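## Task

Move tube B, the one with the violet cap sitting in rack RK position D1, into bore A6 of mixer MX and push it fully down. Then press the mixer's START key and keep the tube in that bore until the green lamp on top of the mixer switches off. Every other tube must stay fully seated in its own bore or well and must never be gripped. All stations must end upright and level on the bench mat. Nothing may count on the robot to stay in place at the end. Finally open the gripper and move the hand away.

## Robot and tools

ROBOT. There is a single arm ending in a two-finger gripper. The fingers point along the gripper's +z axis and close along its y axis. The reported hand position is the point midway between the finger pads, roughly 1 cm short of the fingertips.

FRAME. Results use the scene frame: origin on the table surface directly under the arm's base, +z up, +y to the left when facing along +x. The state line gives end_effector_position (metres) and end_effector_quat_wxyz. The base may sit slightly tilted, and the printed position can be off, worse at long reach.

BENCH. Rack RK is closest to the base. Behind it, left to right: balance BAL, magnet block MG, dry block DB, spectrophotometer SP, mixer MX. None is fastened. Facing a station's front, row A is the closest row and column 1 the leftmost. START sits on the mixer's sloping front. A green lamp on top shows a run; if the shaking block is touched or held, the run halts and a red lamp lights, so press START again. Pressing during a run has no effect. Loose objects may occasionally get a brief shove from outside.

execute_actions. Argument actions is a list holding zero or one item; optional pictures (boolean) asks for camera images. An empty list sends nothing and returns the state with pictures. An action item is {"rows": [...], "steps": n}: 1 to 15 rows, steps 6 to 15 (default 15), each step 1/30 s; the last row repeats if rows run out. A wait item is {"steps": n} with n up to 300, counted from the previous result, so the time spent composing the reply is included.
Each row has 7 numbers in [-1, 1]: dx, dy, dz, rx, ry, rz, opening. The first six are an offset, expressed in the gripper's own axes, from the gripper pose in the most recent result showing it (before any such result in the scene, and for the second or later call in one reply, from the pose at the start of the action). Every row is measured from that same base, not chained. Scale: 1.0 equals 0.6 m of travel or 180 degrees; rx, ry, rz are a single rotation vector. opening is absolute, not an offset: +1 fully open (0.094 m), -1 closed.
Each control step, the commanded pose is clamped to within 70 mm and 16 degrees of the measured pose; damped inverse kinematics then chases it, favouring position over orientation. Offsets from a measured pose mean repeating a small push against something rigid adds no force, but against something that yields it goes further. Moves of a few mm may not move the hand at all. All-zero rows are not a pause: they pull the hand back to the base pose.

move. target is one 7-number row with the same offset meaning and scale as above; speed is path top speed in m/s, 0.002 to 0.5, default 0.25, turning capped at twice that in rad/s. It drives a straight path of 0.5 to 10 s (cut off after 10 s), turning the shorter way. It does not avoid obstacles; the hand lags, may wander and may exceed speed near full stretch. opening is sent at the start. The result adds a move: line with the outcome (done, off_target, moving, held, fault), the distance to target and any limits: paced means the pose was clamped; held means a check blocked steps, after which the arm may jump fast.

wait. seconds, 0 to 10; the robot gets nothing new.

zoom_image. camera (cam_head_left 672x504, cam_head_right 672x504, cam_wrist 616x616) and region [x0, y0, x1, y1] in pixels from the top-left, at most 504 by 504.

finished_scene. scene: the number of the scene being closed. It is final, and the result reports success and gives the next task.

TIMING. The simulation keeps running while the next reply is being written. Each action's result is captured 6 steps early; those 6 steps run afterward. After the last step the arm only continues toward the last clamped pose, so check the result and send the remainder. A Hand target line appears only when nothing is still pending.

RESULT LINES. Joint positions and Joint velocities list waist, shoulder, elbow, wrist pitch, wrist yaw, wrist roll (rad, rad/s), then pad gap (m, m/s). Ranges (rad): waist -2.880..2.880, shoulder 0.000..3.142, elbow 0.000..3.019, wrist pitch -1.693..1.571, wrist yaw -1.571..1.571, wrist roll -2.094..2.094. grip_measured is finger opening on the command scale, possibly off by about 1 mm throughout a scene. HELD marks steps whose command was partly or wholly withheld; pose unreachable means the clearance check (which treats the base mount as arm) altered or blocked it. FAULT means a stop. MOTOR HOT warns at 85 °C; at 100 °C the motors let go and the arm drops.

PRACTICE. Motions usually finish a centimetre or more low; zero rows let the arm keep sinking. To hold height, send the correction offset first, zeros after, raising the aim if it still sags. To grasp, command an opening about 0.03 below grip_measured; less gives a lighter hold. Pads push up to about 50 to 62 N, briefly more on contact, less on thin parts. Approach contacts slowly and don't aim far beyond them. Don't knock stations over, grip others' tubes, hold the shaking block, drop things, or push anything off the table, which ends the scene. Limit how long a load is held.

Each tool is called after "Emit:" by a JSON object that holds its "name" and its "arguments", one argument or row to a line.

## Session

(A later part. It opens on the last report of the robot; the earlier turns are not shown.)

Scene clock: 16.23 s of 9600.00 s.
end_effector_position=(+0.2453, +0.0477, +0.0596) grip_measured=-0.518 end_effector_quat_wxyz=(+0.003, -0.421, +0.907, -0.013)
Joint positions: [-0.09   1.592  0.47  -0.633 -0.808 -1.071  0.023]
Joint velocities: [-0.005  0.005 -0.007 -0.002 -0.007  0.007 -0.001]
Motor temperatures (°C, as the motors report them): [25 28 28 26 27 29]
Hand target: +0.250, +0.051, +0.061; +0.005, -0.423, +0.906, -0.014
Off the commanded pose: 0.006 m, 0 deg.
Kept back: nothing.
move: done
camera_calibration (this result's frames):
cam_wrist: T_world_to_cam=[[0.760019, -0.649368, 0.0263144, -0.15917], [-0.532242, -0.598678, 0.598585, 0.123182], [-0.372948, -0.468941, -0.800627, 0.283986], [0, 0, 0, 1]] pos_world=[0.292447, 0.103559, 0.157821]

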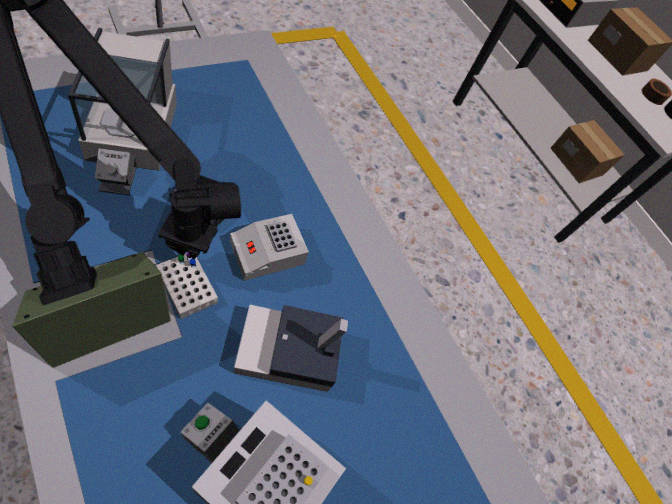

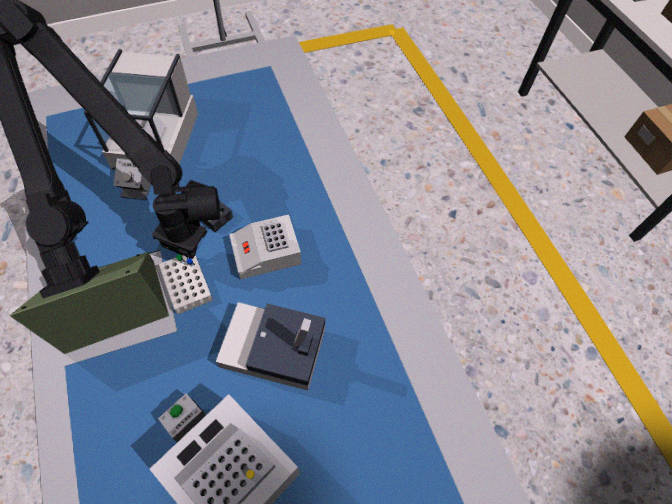

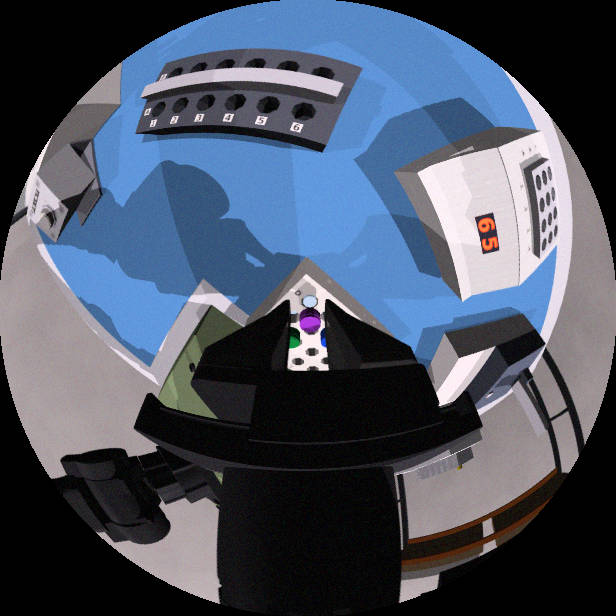

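Emit:
{"name": "move", "arguments": {
  "target": [-0.011, -0.011, -0.003, 0.0, 0.0, 0.0, -0.52],
  "speed": 0.02
}}

Emit:
{"name": "zoom_image", "arguments": {
  "camera": "cam_wrist",
  "region": [240, 240, 380, 380]
}}

Emit:
{"name": "zoom_image", "arguments": {
  "camera": "cam_head_left",
  "region": [160, 225, 220, 285]
}}

Scene clock: 17.17 s of 9600.00 s.
end_effector_position=(+0.2453, +0.0477, +0.0596) grip_measured=-0.518 end_effector_quat_wxyz=(+0.003, -0.420, +0.907, -0.013)
Joint positions: [-0.09   1.592  0.47  -0.633 -0.808 -1.07   0.023]
Joint velocities: [-0.005  0.005 -0.002 -0.002 -0.022  0.007 -0.001]
Motor temperatures (°C, as the motors report them): [25 28 28 26 27 29]
Hand target: +0.254, +0.048, +0.062; +0.003, -0.421, +0.907, -0.013
Off the commanded pose: 0.010 m, 0 deg.
Kept back: nothing.
move: done
camera_calibration (this result's frames):
cam_wrist: T_world_to_cam=[[0.759523, -0.649948, 0.026318, -0.159021], [-0.532707, -0.598279, 0.598569, 0.123278], [-0.373293, -0.468647, -0.800639, 0.284058], [0, 0, 0, 1]] pos_world=[0.292488, 0.103522, 0.157822]

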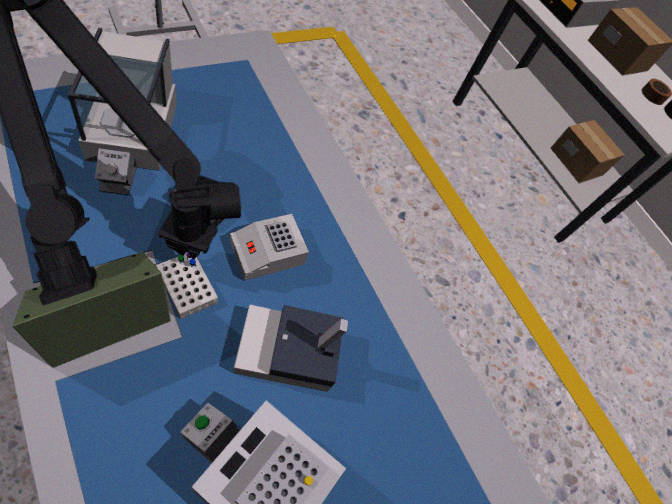

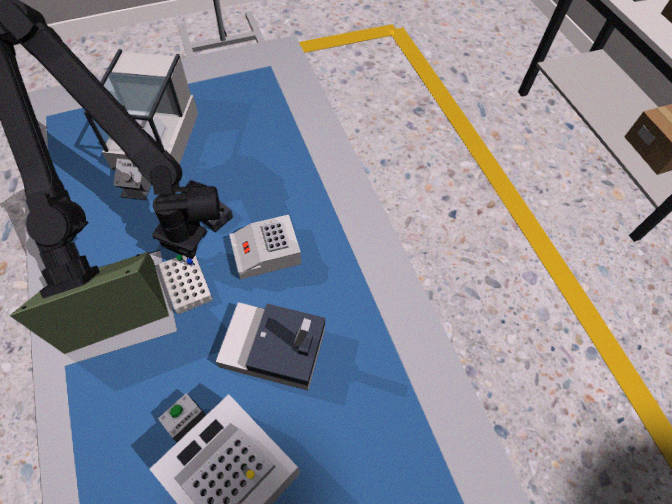

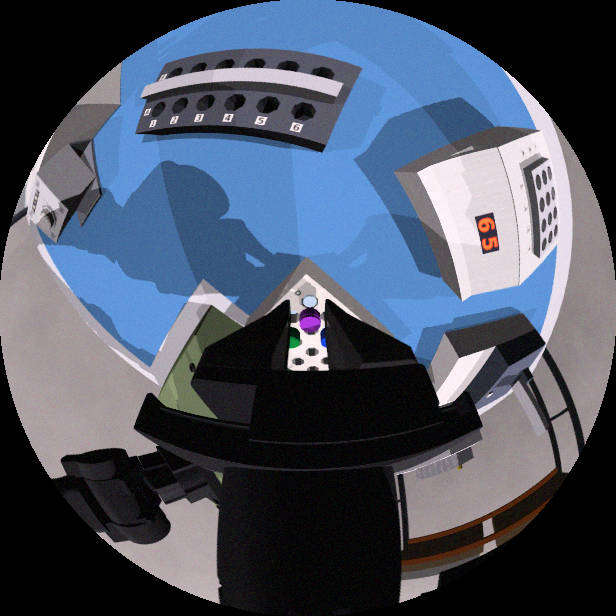

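Region (240, 240, 380, 380) of cam_wrist's 616x616 image, scaled by 3.600, with more detail than that image has.

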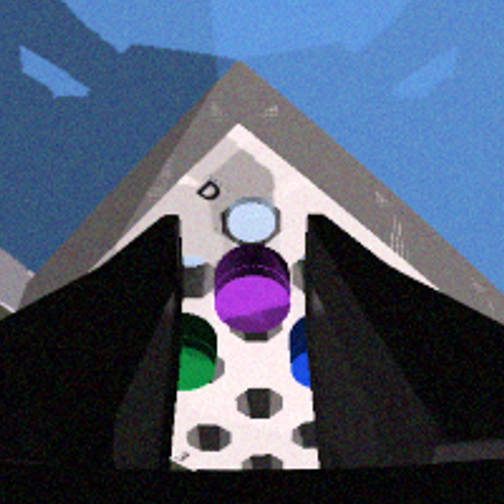

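Region (160, 225, 220, 285) of cam_head_left's 672x504 image, scaled by 8.400, with more detail than that image has.

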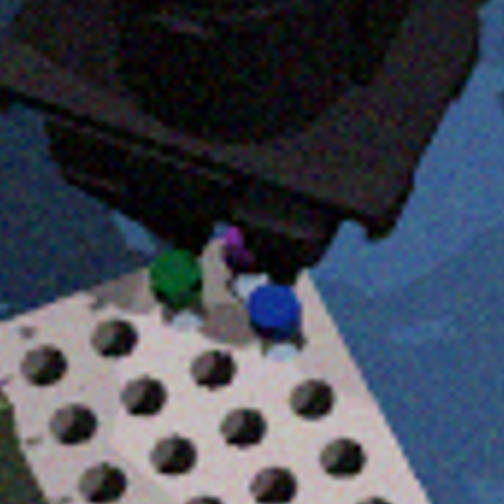

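Emit:
{"name": "move", "arguments": {
  "target": [-0.016, -0.016, -0.005, 0.0, 0.0, 0.0, -0.52],
  "speed": 0.02
}}

Emit:
{"name": "zoom_image", "arguments": {
  "camera": "cam_wrist",
  "region": [240, 240, 380, 380]
}}

Scene clock: 18.40 s of 9600.00 s.
end_effector_position=(+0.2508, +0.0480, +0.0611) grip_measured=-0.518 end_effector_quat_wxyz=(+0.005, -0.422, +0.906, -0.014)
Joint positions: [-0.09   1.596  0.483 -0.636 -0.808 -1.07   0.023]
Joint velocities: [-0.005 -0.005 -0.002 -0.027  0.022  0.007 -0.   ]
Motor temperatures (°C, as the motors report them): [25 28 28 26 27 29]
Hand target: +0.259, +0.049, +0.063; +0.003, -0.420, +0.907, -0.013
Off the commanded pose: 0.008 m, 0 deg.
Kept back: nothing.
move: done
camera_calibration (this result's frames):
cam_wrist: T_world_to_cam=[[0.762315, -0.646511, 0.0299894, -0.164092], [-0.532436, -0.600114, 0.596972, 0.125665], [-0.367952, -0.471048, -0.801702, 0.286271], [0, 0, 0, 1]] pos_world=[0.297332, 0.104174, 0.159407]

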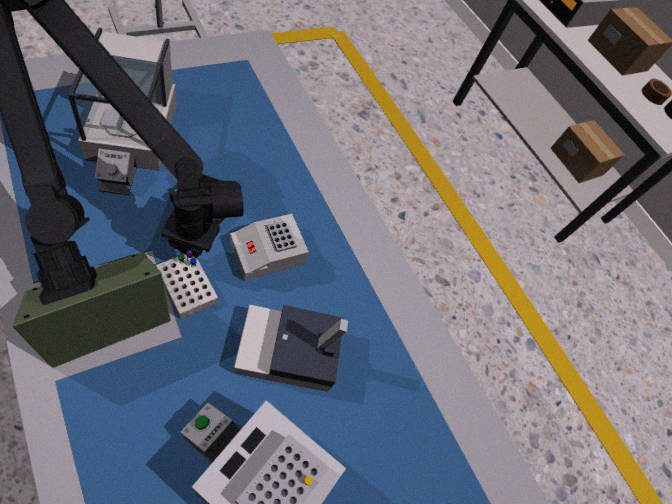

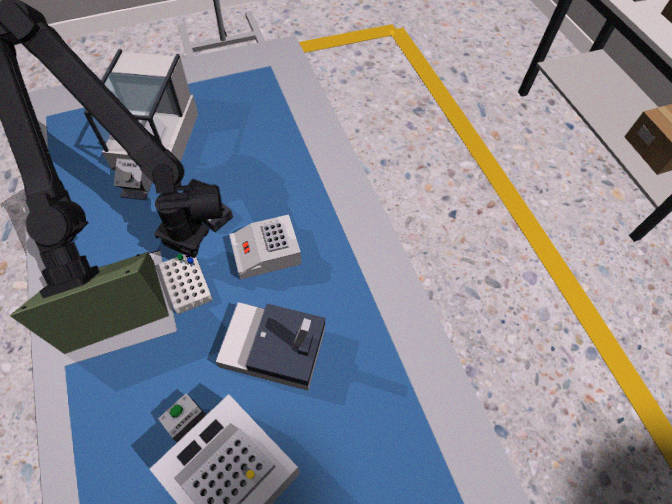

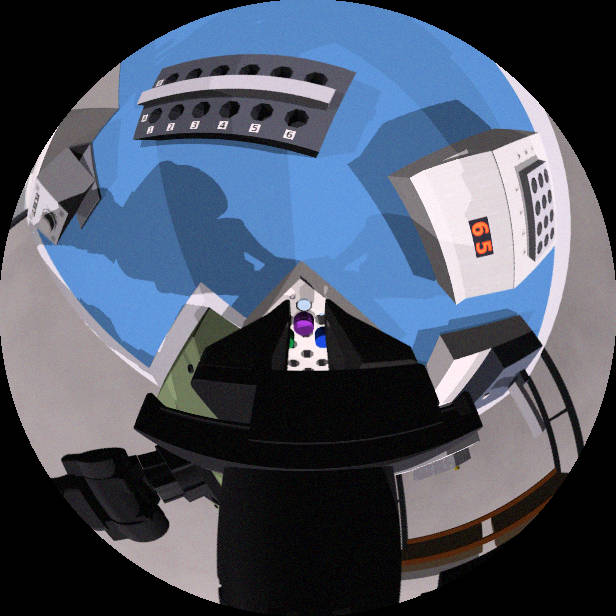

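Region (240, 240, 380, 380) of cam_wrist's 616x616 image, scaled by 3.600, with more detail than that image has.

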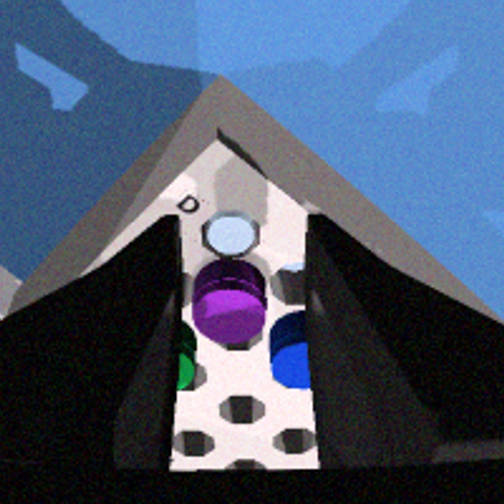

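Emit:
{"name": "move", "arguments": {
  "target": [0.002, 0.003, 0.001, 0.0, 0.0, 0.0, -0.52],
  "speed": 0.01
}}

Emit:
{"name": "zoom_image", "arguments": {
  "camera": "cam_wrist",
  "region": [240, 240, 380, 380]
}}

Scene clock: 19.37 s of 9600.00 s.
end_effector_position=(+0.2478, +0.0476, +0.0601) grip_measured=-0.518 end_effector_quat_wxyz=(+0.003, -0.420, +0.907, -0.013)
Joint positions: [-0.09   1.597  0.477 -0.636 -0.808 -1.07   0.023]
Joint velocities: [-0.005  0.005 -0.017 -0.002 -0.007 -0.051 -0.001]
Motor temperatures (°C, as the motors report them): [25 28 28 26 27 29]
Hand target: +0.249, +0.048, +0.060; +0.005, -0.422, +0.906, -0.014
Off the commanded pose: 0.001 m, 0 deg.
Kept back: nothing.
move: done
camera_calibration (this result's frames):
cam_wrist: T_world_to_cam=[[0.759523, -0.649948, 0.026318, -0.160951], [-0.532707, -0.598279, 0.598569, 0.124282], [-0.373293, -0.468647, -0.800639, 0.285296], [0, 0, 0, 1]] pos_world=[0.294951, 0.103449, 0.158263]

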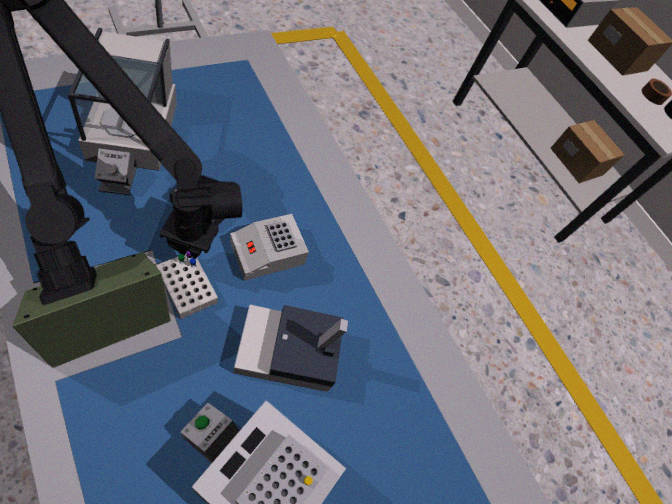

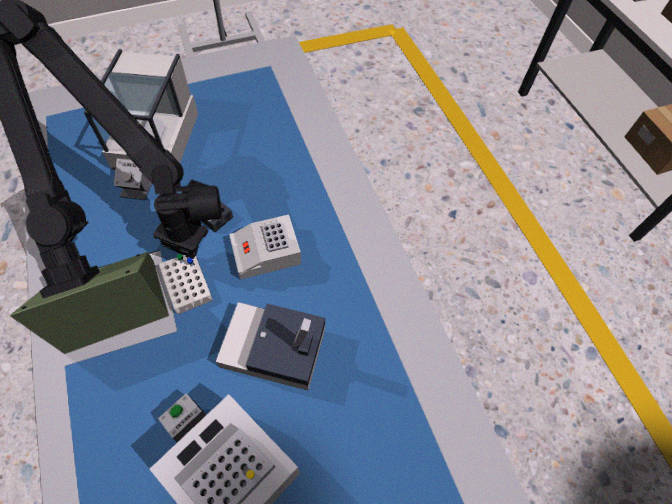

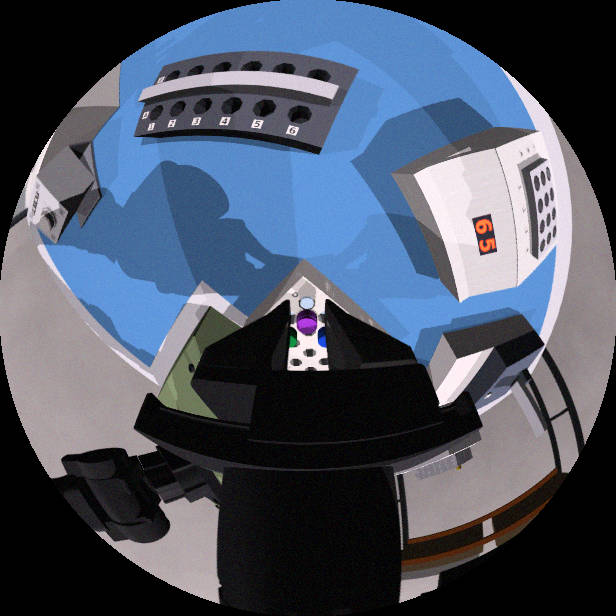

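Region (240, 240, 380, 380) of cam_wrist's 616x616 image, scaled by 3.600, with more detail than that image has.

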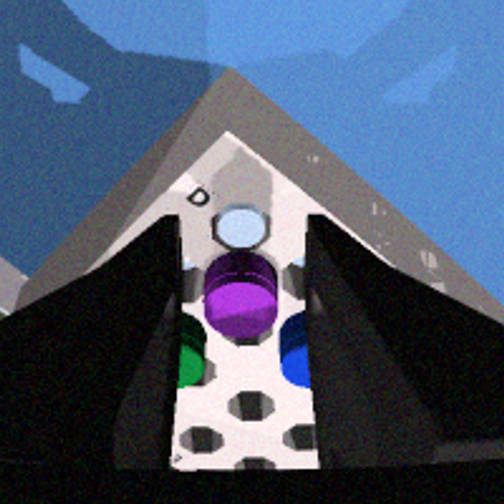

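Emit:
{"name": "move", "arguments": {
  "target": [-0.005, -0.006, -0.001, 0.0, 0.0, 0.0, -0.76],
  "speed": 0.02
}}

Emit:
{"name": "zoom_image", "arguments": {
  "camera": "cam_wrist",
  "region": [240, 240, 380, 380]
}}

Emit:
{"name": "zoom_image", "arguments": {
  "camera": "cam_head_left",
  "region": [160, 225, 220, 285]
}}

Scene clock: 20.30 s of 9600.00 s.
end_effector_position=(+0.2478, +0.0476, +0.0601) grip_measured=-0.751 end_effector_quat_wxyz=(+0.003, -0.420, +0.907, -0.013)
Joint positions: [-0.09   1.597  0.477 -0.636 -0.808 -1.07   0.012]
Joint velocities: [ 0.015 -0.015 -0.012  0.007 -0.081 -0.022 -0.001]
Motor temperatures (°C, as the motors report them): [25 28 28 26 27 29]
Hand target: +0.252, +0.048, +0.061; +0.003, -0.420, +0.907, -0.013
Off the commanded pose: 0.005 m, 0 deg.
Kept back: nothing.
move: done
camera_calibration (this result's frames):
cam_wrist: T_world_to_cam=[[0.759523, -0.649948, 0.026318, -0.160951], [-0.532707, -0.598279, 0.598569, 0.124282], [-0.373293, -0.468647, -0.800639, 0.285296], [0, 0, 0, 1]] pos_world=[0.294951, 0.103449, 0.158263]

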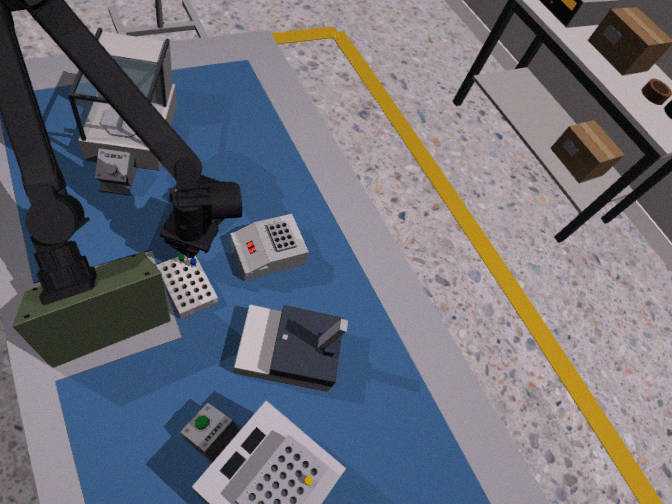

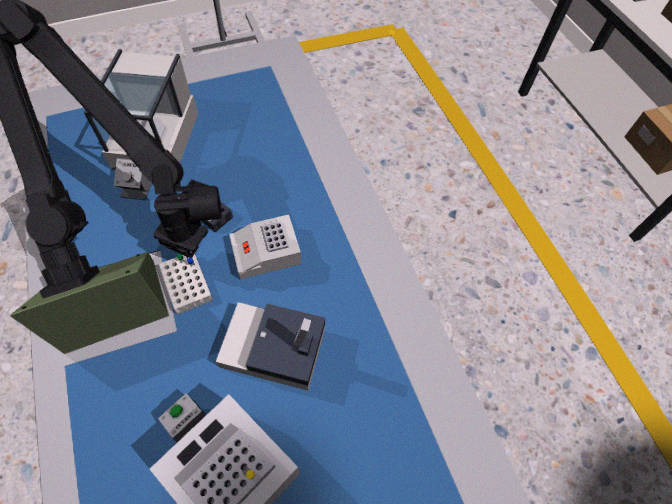

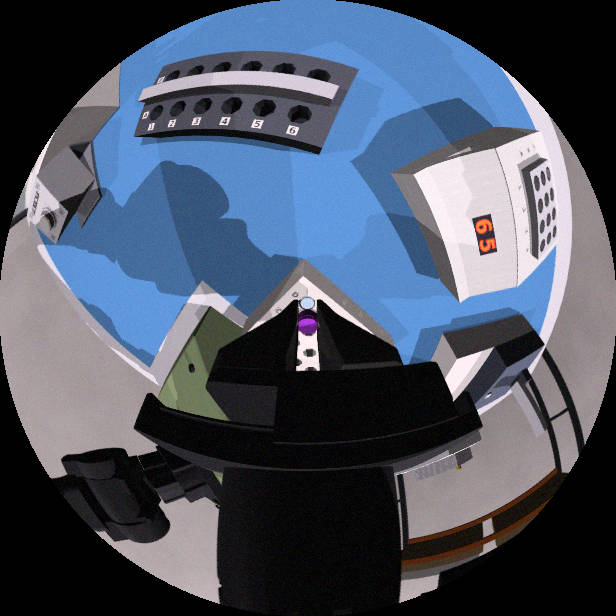

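Region (240, 240, 380, 380) of cam_wrist's 616x616 image, scaled by 3.600, with more detail than that image has.

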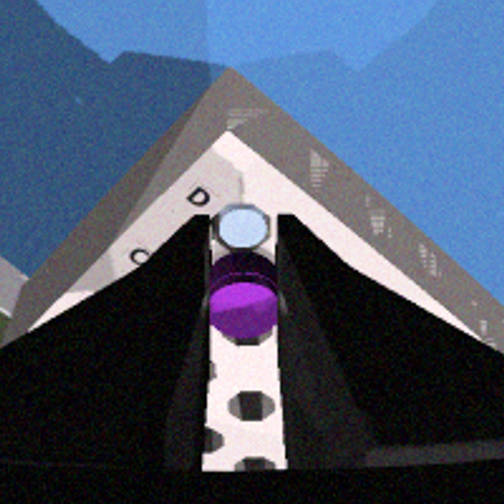

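Region (160, 225, 220, 285) of cam_head_left's 672x504 image, scaled by 8.400, with more detail than that image has.

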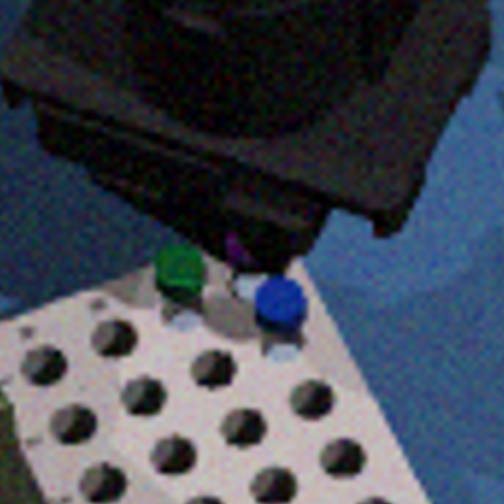

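Emit:
{"name": "execute_actions", "arguments": {
  "actions": [
    {"rows": [[-0.005, -0.006, -0.001, 0, 0, 0, -0.785]], "steps": 15}
  ]
}}

Scene clock: 20.77 s of 9600.00 s.
end_effector_position=(+0.2478, +0.0476, +0.0601) grip_measured=-0.770 end_effector_quat_wxyz=(+0.003, -0.420, +0.907, -0.013)
Joint positions: [-0.09   1.597  0.477 -0.636 -0.808 -1.07   0.011]
Joint velocities: [ 0.005  0.005  0.007 -0.002 -0.007  0.037  0.001]
Motor temperatures (°C, as the motors report them): [25 28 28 26 27 29]
Steps of this call (steps 1 to 5: nothing new was sent; steps 6 to 14: the first 9 steps of this action). Readings (end_effector_position):
6: (+0.2478, +0.0476, +0.0601)
7: (+0.2478, +0.0476, +0.0601)
9: (+0.2478, +0.0476, +0.0601)
13: (+0.2478, +0.0476, +0.0601)
14: the state above

Emit:
{"name": "execute_actions", "arguments": {
  "actions": []
}}

Emit:
{"name": "zoom_image", "arguments": {
  "camera": "cam_wrist",
  "region": [240, 240, 380, 380]
}}

Scene clock: 20.97 s of 9600.00 s.
end_effector_position=(+0.2478, +0.0476, +0.0601) grip_measured=-0.770 end_effector_quat_wxyz=(+0.003, -0.420, +0.907, -0.013)
Joint positions: [-0.09   1.597  0.477 -0.636 -0.808 -1.07   0.011]
Joint velocities: [-0.015 -0.005  0.012 -0.012 -0.007 -0.022  0.001]
Motor temperatures (°C, as the motors report them): [25 28 28 26 27 29]
Hand target: +0.252, +0.048, +0.061; +0.003, -0.420, +0.907, -0.013
Off the commanded pose: 0.005 m, 0 deg.
Kept back: nothing.
Steps of this call (steps 1 to 6: the last 6 steps of your previous action). Readings (end_effector_position):
1: (+0.2478, +0.0476, +0.0601)
2: (+0.2478, +0.0476, +0.0601)
4: (+0.2478, +0.0476, +0.0601)
6: the state above
camera_calibration (this result's frames):
cam_wrist: T_world_to_cam=[[0.759523, -0.649948, 0.026318, -0.160951], [-0.532707, -0.598279, 0.598569, 0.124282], [-0.373293, -0.468647, -0.800639, 0.285296], [0, 0, 0, 1]] pos_world=[0.294951, 0.103449, 0.158263]

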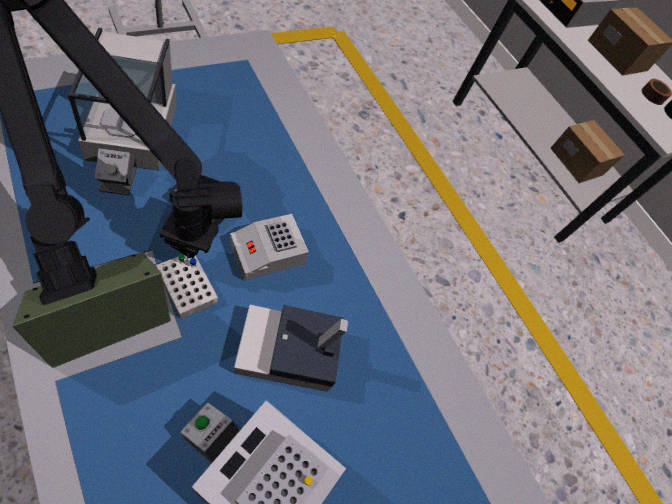

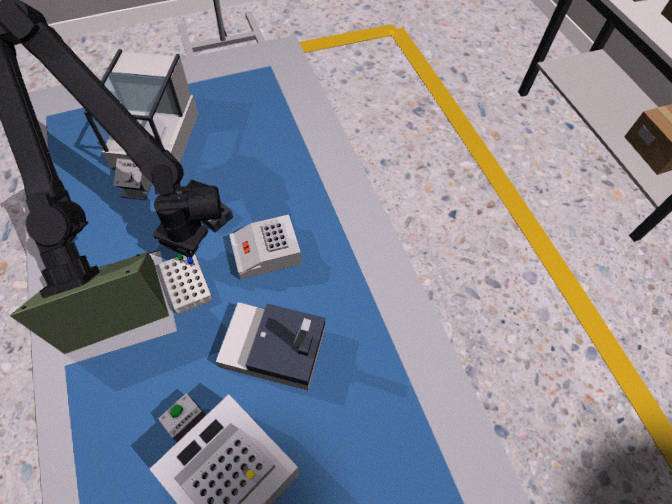

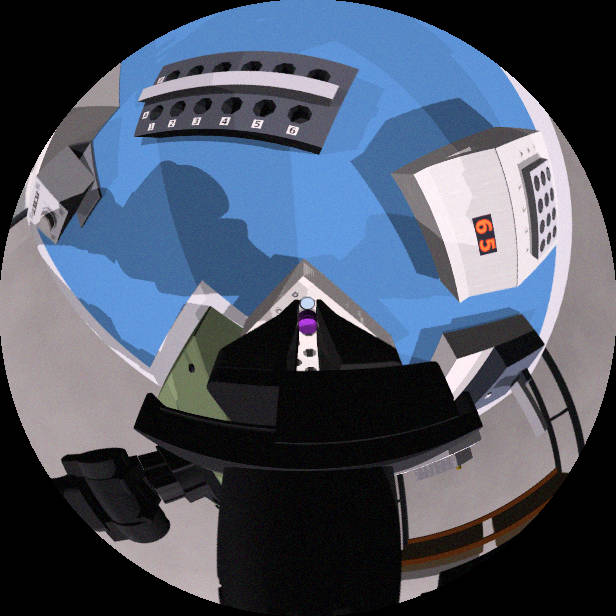

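Region (240, 240, 380, 380) of cam_wrist's 616x616 image, scaled by 3.600, with more detail than that image has.

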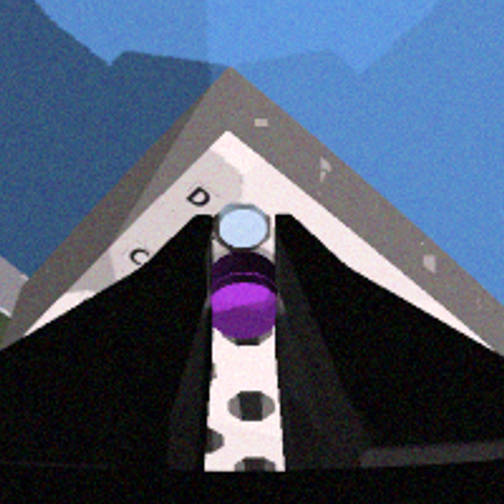

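Emit:
{"name": "execute_actions", "arguments": {
  "actions": [
    {"rows": [[-0.005, -0.006, -0.001, 0, 0, 0, -0.81]], "steps": 14}
  ]
}}

Scene clock: 21.40 s of 9600.00 s.
end_effector_position=(+0.2478, +0.0476, +0.0601) grip_measured=-0.785 end_effector_quat_wxyz=(+0.003, -0.420, +0.907, -0.013)
Joint positions: [-0.09   1.597  0.477 -0.636 -0.808 -1.07   0.01 ]
Joint velocities: [-0.015 -0.005 -0.017  0.002 -0.007 -0.081  0.001]
Motor temperatures (°C, as the motors report them): [25 28 28 26 27 29]
Steps of this call (steps 1 to 5: nothing new was sent; steps 6 to 13: the first 8 steps of this action). Readings (end_effector_position):
6: (+0.2478, +0.0476, +0.0601)
7: (+0.2478, +0.0476, +0.0601)
9: (+0.2478, +0.0476, +0.0601)
13: the state above

Emit:
{"name": "execute_actions", "arguments": {
  "actions": [
    {"rows": [[-0.008, -0.009, -0.004, 0, 0, 0, -0.81], [-0.008, -0.009, -0.007, 0, 0, 0, -0.81], [-0.008, -0.009, -0.010, 0, 0, 0, -0.81], [-0.008, -0.009, -0.013, 0, 0, 0, -0.81], [-0.008, -0.009, -0.016, 0, 0, 0, -0.81], [-0.008, -0.009, -0.019, 0, 0, 0, -0.81], [-0.008, -0.009, -0.022, 0, 0, 0, -0.81], [-0.008, -0.009, -0.025, 0, 0, 0, -0.81], [-0.008, -0.009, -0.028, 0, 0, 0, -0.81], [-0.008, -0.009, -0.030, 0, 0, 0, -0.81]], "steps": 15}
  ]
}}

Emit:
{"name": "execute_actions", "arguments": {
  "actions": [
    {"steps": 12}
  ],
  "pictures": true
}}

Emit:
{"name": "zoom_image", "arguments": {
  "camera": "cam_wrist",
  "region": [240, 240, 380, 380]
}}

Scene clock: 22.30 s of 9600.00 s.
end_effector_position=(+0.2420, +0.0474, +0.0636) grip_measured=-0.785 end_effector_quat_wxyz=(-0.007, -0.411, +0.911, -0.007)
Joint positions: [-0.103  1.597  0.484 -0.691 -0.803 -1.094  0.01 ]
Joint velocities: [-0.161  0.005  0.056 -0.276  0.022 -0.212 -0.001]
Motor temperatures (°C, as the motors report them): [25 28 28 26 27 29]
Off your previous action's commanded pose: 0.005 m, 0 deg at its last step (step 6 of this call).
Steps of this call (steps 1 to 6: the last 6 steps of your previous action; steps 7 to 18: nothing new was sent; steps 19 to 27: the first 9 steps of this action). Readings (end_effector_position):
19: (+0.2478, +0.0476, +0.0601)
20: (+0.2475, +0.0477, +0.0601)
22: (+0.2460, +0.0480, +0.0602)
26: (+0.2424, +0.0478, +0.0625)
27: the state above

Scene clock: 22.70 s of 9600.00 s.
end_effector_position=(+0.2414, +0.0463, +0.0681) grip_measured=-0.785 end_effector_quat_wxyz=(-0.008, -0.411, +0.911, -0.005)
Joint positions: [-0.12   1.596  0.491 -0.721 -0.801 -1.122  0.01 ]
Joint velocities: [-0.005 -0.005  0.002 -0.007  0.066 -0.037 -0.001]
Motor temperatures (°C, as the motors report them): [25 28 28 26 27 29]
Hand target: +0.255, +0.048, +0.078; +0.003, -0.420, +0.907, -0.014
Off the commanded pose: 0.017 m, 2 deg.
Kept back: nothing.
Steps of this call (steps 1 to 6: the last 6 steps of your previous action; steps 7 to 12: nothing new was sent). Readings (end_effector_position):
1: (+0.2417, +0.0471, +0.0648)
2: (+0.2417, +0.0467, +0.0661)
4: (+0.2416, +0.0462, +0.0676)
8: (+0.2413, +0.0463, +0.0681)
12: the state above
camera_calibration (this result's frames):
cam_wrist: T_world_to_cam=[[0.746633, -0.66523, 0.00286167, -0.15183], [-0.528824, -0.590914, 0.609234, 0.113305], [-0.40359, -0.456387, -0.792985, 0.294968], [0, 0, 0, 1]] pos_world=[0.292325, 0.100571, 0.165311]

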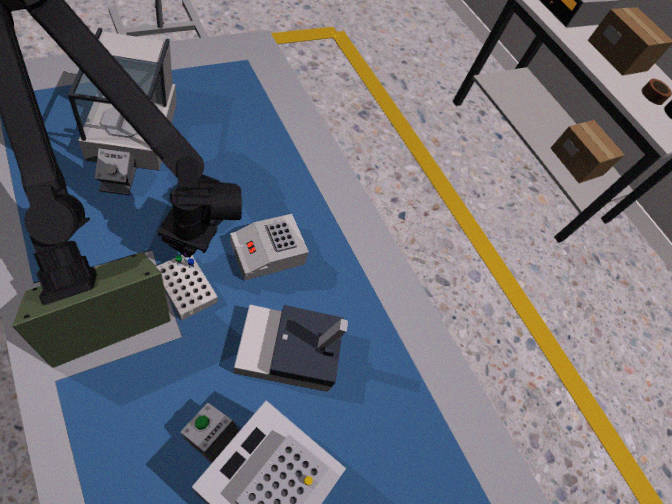

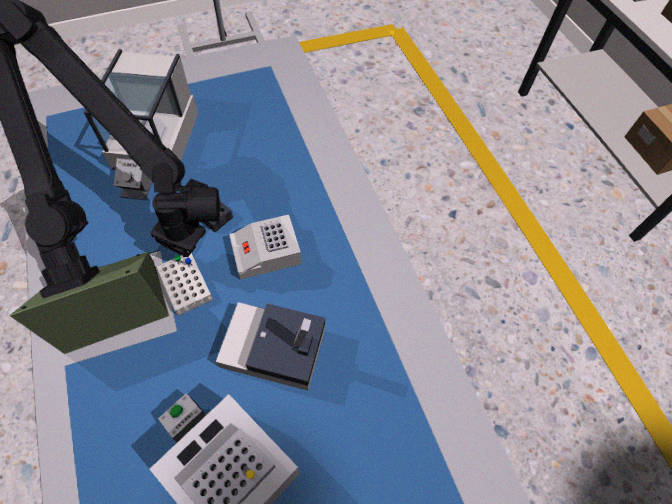

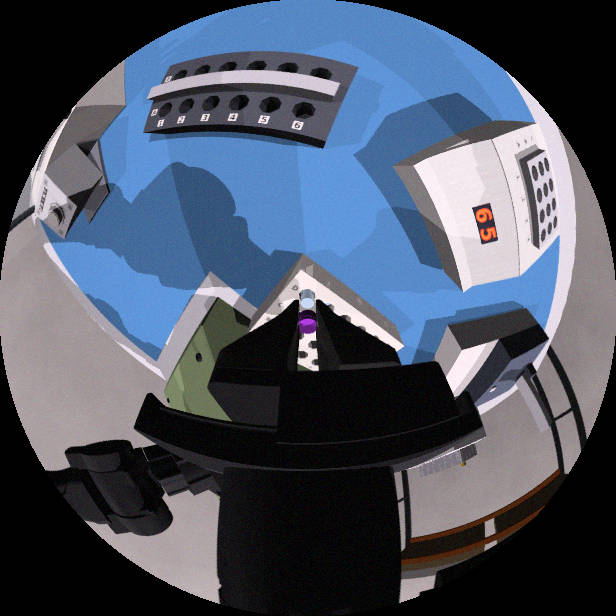

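Region (240, 240, 380, 380) of cam_wrist's 616x616 image, scaled by 3.600, with more detail than that image has.

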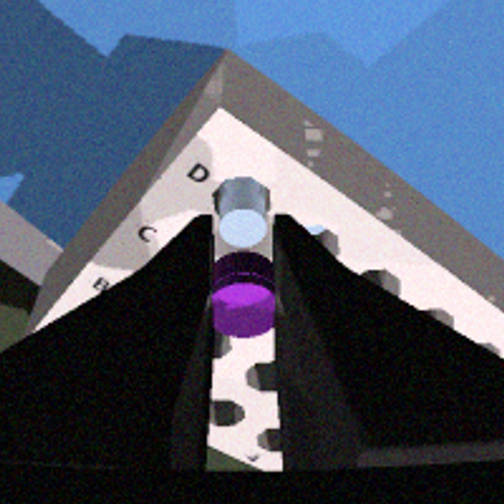

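Emit:
{"name": "zoom_image", "arguments": {
  "camera": "cam_head_right",
  "region": [140, 230, 240, 330]
}}

Region (140, 230, 240, 330) of cam_head_right's 672x504 image, scaled by 5.040, with more detail than that image has.

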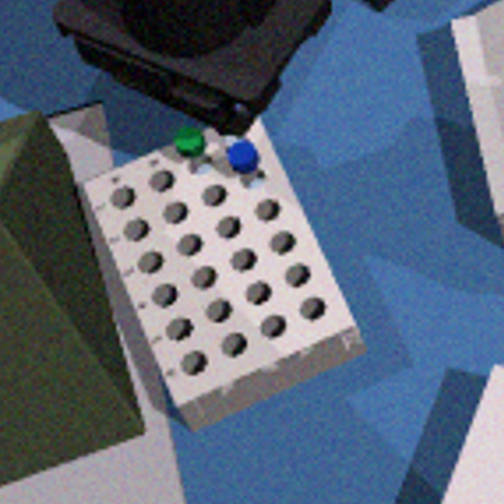

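Emit:
{"name": "execute_actions", "arguments": {
  "actions": [
    {"rows": [[-0.018, -0.016, -0.0167, 0.0082, -0.004, -0.0062, -0.81], [-0.019, -0.017, -0.0167, 0.0082, -0.004, -0.0062, -0.81], [-0.020, -0.018, -0.0167, 0.0082, -0.004, -0.0062, -0.81], [-0.021, -0.019, -0.0167, 0.0082, -0.004, -0.0062, -0.81], [-0.022, -0.020, -0.0167, 0.0082, -0.004, -0.0062, -0.81], [-0.023, -0.021, -0.0167, 0.0082, -0.004, -0.0062, -0.81], [-0.024, -0.022, -0.0167, 0.0082, -0.004, -0.0062, -0.81], [-0.025, -0.023, -0.0167, 0.0082, -0.004, -0.0062, -0.81], [-0.026, -0.024, -0.0167, 0.0082, -0.004, -0.0062, -0.81], [-0.027, -0.025, -0.0167, 0.0082, -0.004, -0.0062, -0.81], [-0.028, -0.026, -0.0167, 0.0082, -0.004, -0.0062, -0.81]], "steps": 15}
  ]
}}

Emit:
{"name": "execute_actions", "arguments": {
  "actions": [
    {"steps": 12}
  ],
  "pictures": true
}}

Emit:
{"name": "zoom_image", "arguments": {
  "camera": "cam_head_right",
  "region": [140, 230, 240, 330]
}}

Scene clock: 23.77 s of 9600.00 s.
end_effector_position=(+0.2463, +0.0466, +0.0698) grip_measured=-0.785 end_effector_quat_wxyz=(-0.005, -0.415, +0.910, -0.007)
Joint positions: [-0.12   1.596  0.501 -0.721 -0.8   -1.124  0.01 ]
Joint velocities: [ 0.005  0.005  0.056  0.012 -0.022  0.037 -0.   ]
Motor temperatures (°C, as the motors report them): [25 28 28 26 27 29]
Steps of this call (steps 1 to 23: nothing new was sent; steps 24 to 32: the first 9 steps of this action). Readings (end_effector_position):
24: (+0.2414, +0.0463, +0.0681)
25: (+0.2414, +0.0463, +0.0681)
27: (+0.2422, +0.0464, +0.0684)
31: (+0.2453, +0.0466, +0.0694)
32: the state above

Scene clock: 24.17 s of 9600.00 s.
end_effector_position=(+0.2520, +0.0472, +0.0717) grip_measured=-0.785 end_effector_quat_wxyz=(-0.002, -0.419, +0.908, -0.010)
Joint positions: [-0.12   1.596  0.512 -0.721 -0.8   -1.124  0.01 ]
Joint velocities: [ 0.015 -0.015 -0.002  0.002 -0.037 -0.051  0.001]
Motor temperatures (°C, as the motors report them): [25 28 28 26 27 29]
Hand target: +0.264, +0.048, +0.078; +0.003, -0.420, +0.907, -0.014
Off the commanded pose: 0.014 m, 1 deg.
Kept back: nothing.
Steps of this call (steps 1 to 6: the last 6 steps of your previous action; steps 7 to 12: nothing new was sent). Readings (end_effector_position):
1: (+0.2473, +0.0467, +0.0701)
2: (+0.2484, +0.0468, +0.0705)
4: (+0.2506, +0.0471, +0.0712)
8: (+0.2520, +0.0472, +0.0717)
12: the state above
camera_calibration (this result's frames):
cam_wrist: T_world_to_cam=[[0.757916, -0.65216, 0.0158391, -0.163467], [-0.526634, -0.597344, 0.604845, 0.117298], [-0.384995, -0.466763, -0.796186, 0.298489], [0, 0, 0, 1]] pos_world=[0.300584, 0.102784, 0.169294]

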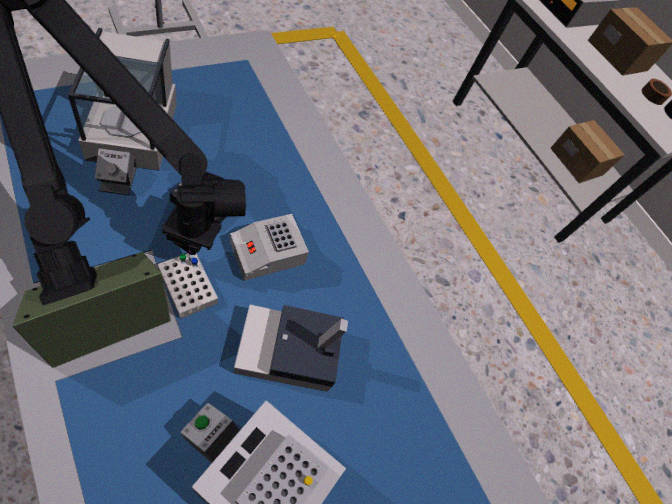

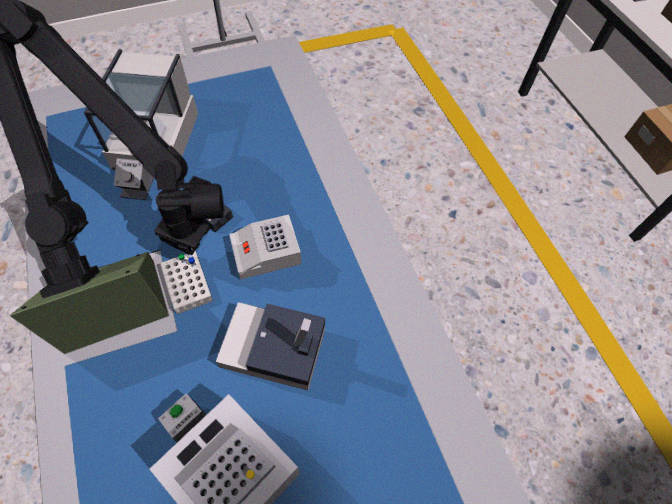

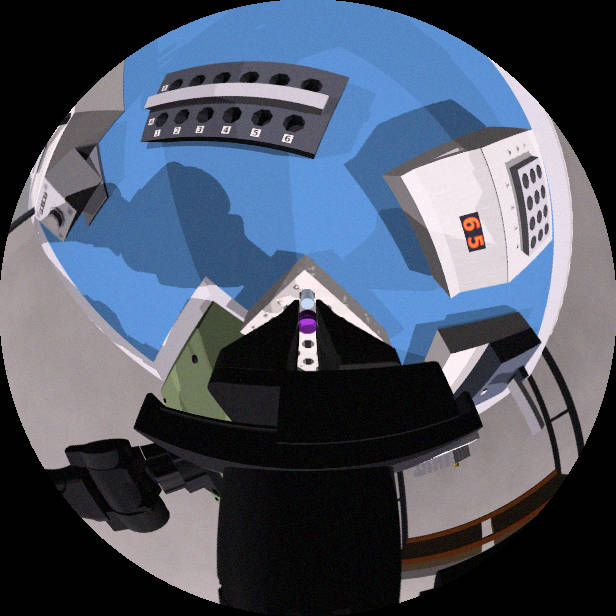

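Region (140, 230, 240, 330) of cam_head_right's 672x504 image, scaled by 5.040, with more detail than that image has.

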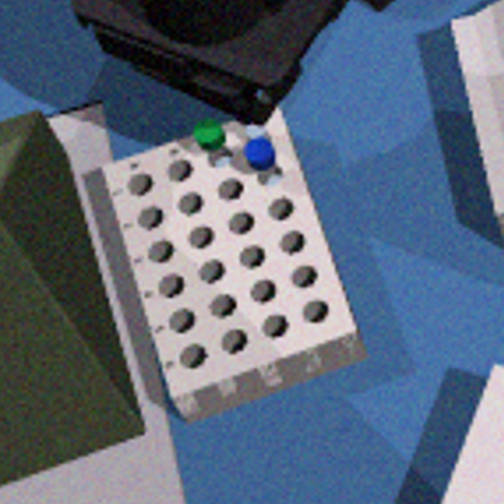

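Emit:
{"name": "execute_actions", "arguments": {
  "actions": [
    {"rows": [[-0.014, -0.0143, -0.013, 0.004, -0.002, -0.001, -0.81], [-0.014, -0.0143, -0.016, 0.004, -0.002, -0.001, -0.81], [-0.014, -0.0143, -0.020, 0.004, -0.002, -0.001, -0.81], [-0.014, -0.0143, -0.024, 0.004, -0.002, -0.001, -0.81], [-0.014, -0.0143, -0.028, 0.004, -0.002, -0.001, -0.81], [-0.014, -0.0143, -0.032, 0.004, -0.002, -0.001, -0.81], [-0.014, -0.0143, -0.036, 0.004, -0.002, -0.001, -0.81], [-0.014, -0.0143, -0.040, 0.004, -0.002, -0.001, -0.81], [-0.014, -0.0143, -0.044, 0.004, -0.002, -0.001, -0.81], [-0.014, -0.0143, -0.048, 0.004, -0.002, -0.001, -0.81], [-0.014, -0.0143, -0.052, 0.004, -0.002, -0.001, -0.81], [-0.014, -0.0143, -0.056, 0.004, -0.002, -0.001, -0.81], [-0.014, -0.0143, -0.060, 0.004, -0.002, -0.001, -0.81], [-0.014, -0.0143, -0.064, 0.004, -0.002, -0.001, -0.81], [-0.014, -0.0143, -0.068, 0.004, -0.002, -0.001, -0.81]], "steps": 15}
  ]
}}

Emit:
{"name": "execute_actions", "arguments": {
  "actions": [
    {"steps": 14}
  ],
  "pictures": true
}}

Emit:
{"name": "zoom_image", "arguments": {
  "camera": "cam_wrist",
  "region": [240, 220, 380, 360]
}}

Emit:
{"name": "zoom_image", "arguments": {
  "camera": "cam_head_left",
  "region": [140, 210, 240, 310]
}}

Scene clock: 25.00 s of 9600.00 s.
end_effector_position=(+0.2497, +0.0460, +0.0807) grip_measured=-0.785 end_effector_quat_wxyz=(-0.010, -0.407, +0.913, -0.006)
Joint positions: [-0.148  1.593  0.53  -0.793 -0.788 -1.153  0.01 ]
Joint velocities: [-0.21  -0.063  0.076 -0.354  0.022 -0.242  0.   ]
Motor temperatures (°C, as the motors report them): [25 28 28 26 27 29]
Steps of this call (steps 1 to 16: nothing new was sent; steps 17 to 25: the first 9 steps of this action). Readings (end_effector_position):
17: (+0.2517, +0.0472, +0.0717)
18: (+0.2513, +0.0472, +0.0718)
20: (+0.2502, +0.0474, +0.0726)
24: (+0.2497, +0.0463, +0.0785)
25: the state above

Scene clock: 25.47 s of 9600.00 s.
end_effector_position=(+0.2499, +0.0462, +0.1004) grip_measured=-0.785 end_effector_quat_wxyz=(-0.008, -0.408, +0.913, -0.007)
Joint positions: [-0.202  1.565  0.555 -0.89  -0.774 -1.223  0.01 ]
Joint velocities: [ 0.005 -0.005  0.012 -0.012 -0.051 -0.051 -0.001]
Motor temperatures (°C, as the motors report them): [25 28 28 26 27 29]
Hand target: +0.263, +0.048, +0.112; +0.002, -0.420, +0.908, -0.016
Off the commanded pose: 0.019 m, 2 deg.
Kept back: nothing.
Steps of this call (steps 1 to 6: the last 6 steps of your previous action; steps 7 to 14: nothing new was sent). Readings (end_effector_position):
1: (+0.2497, +0.0458, +0.0830)
2: (+0.2496, +0.0456, +0.0853)
4: (+0.2494, +0.0455, +0.0902)
8: (+0.2496, +0.0458, +0.0986)
14: the state above
camera_calibration (this result's frames):
cam_wrist: T_world_to_cam=[[0.742396, -0.66993, 0.00648287, -0.157432], [-0.533365, -0.585147, 0.610839, 0.098809], [-0.405426, -0.456942, -0.791728, 0.324264], [0, 0, 0, 1]] pos_world=[0.301043, 0.100519, 0.197393]

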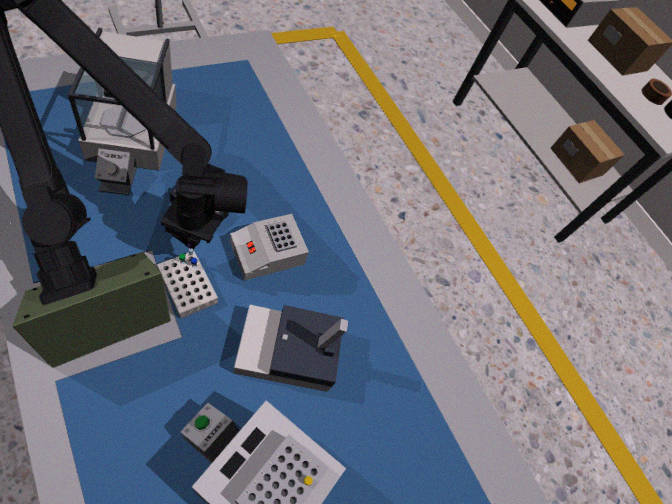

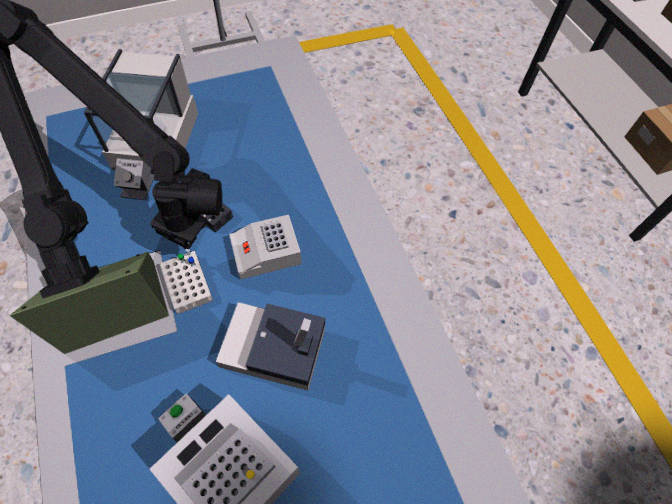

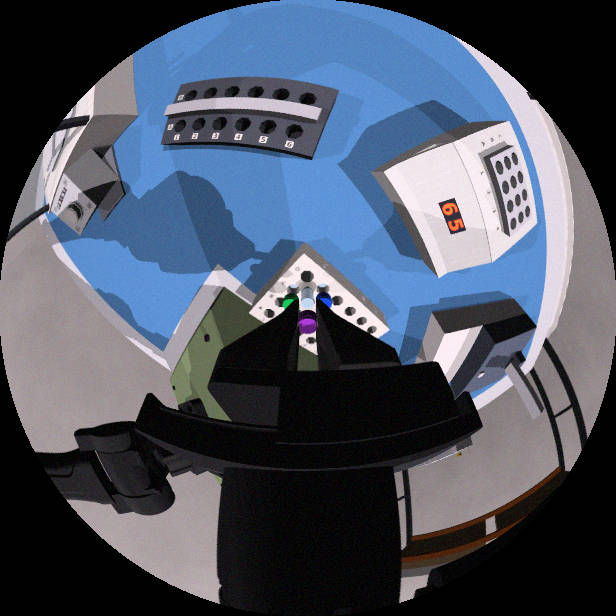

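Region (240, 220, 380, 360) of cam_wrist's 616x616 image, scaled by 3.600, with more detail than that image has.

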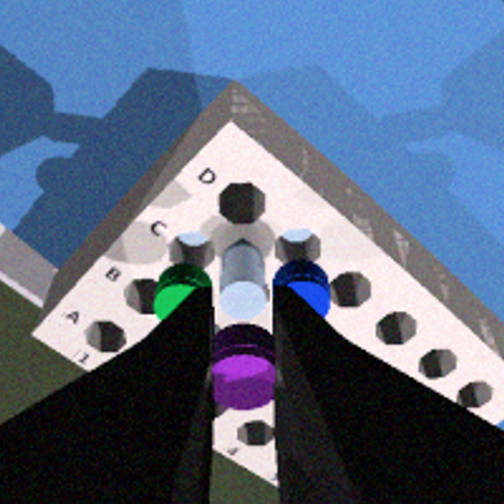

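Region (140, 210, 240, 310) of cam_head_left's 672x504 image, scaled by 5.040, with more detail than that image has.

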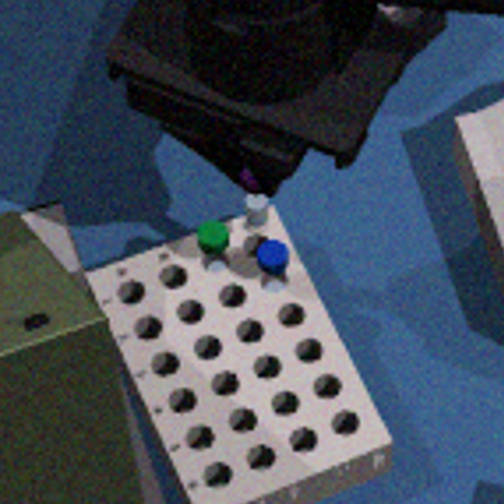

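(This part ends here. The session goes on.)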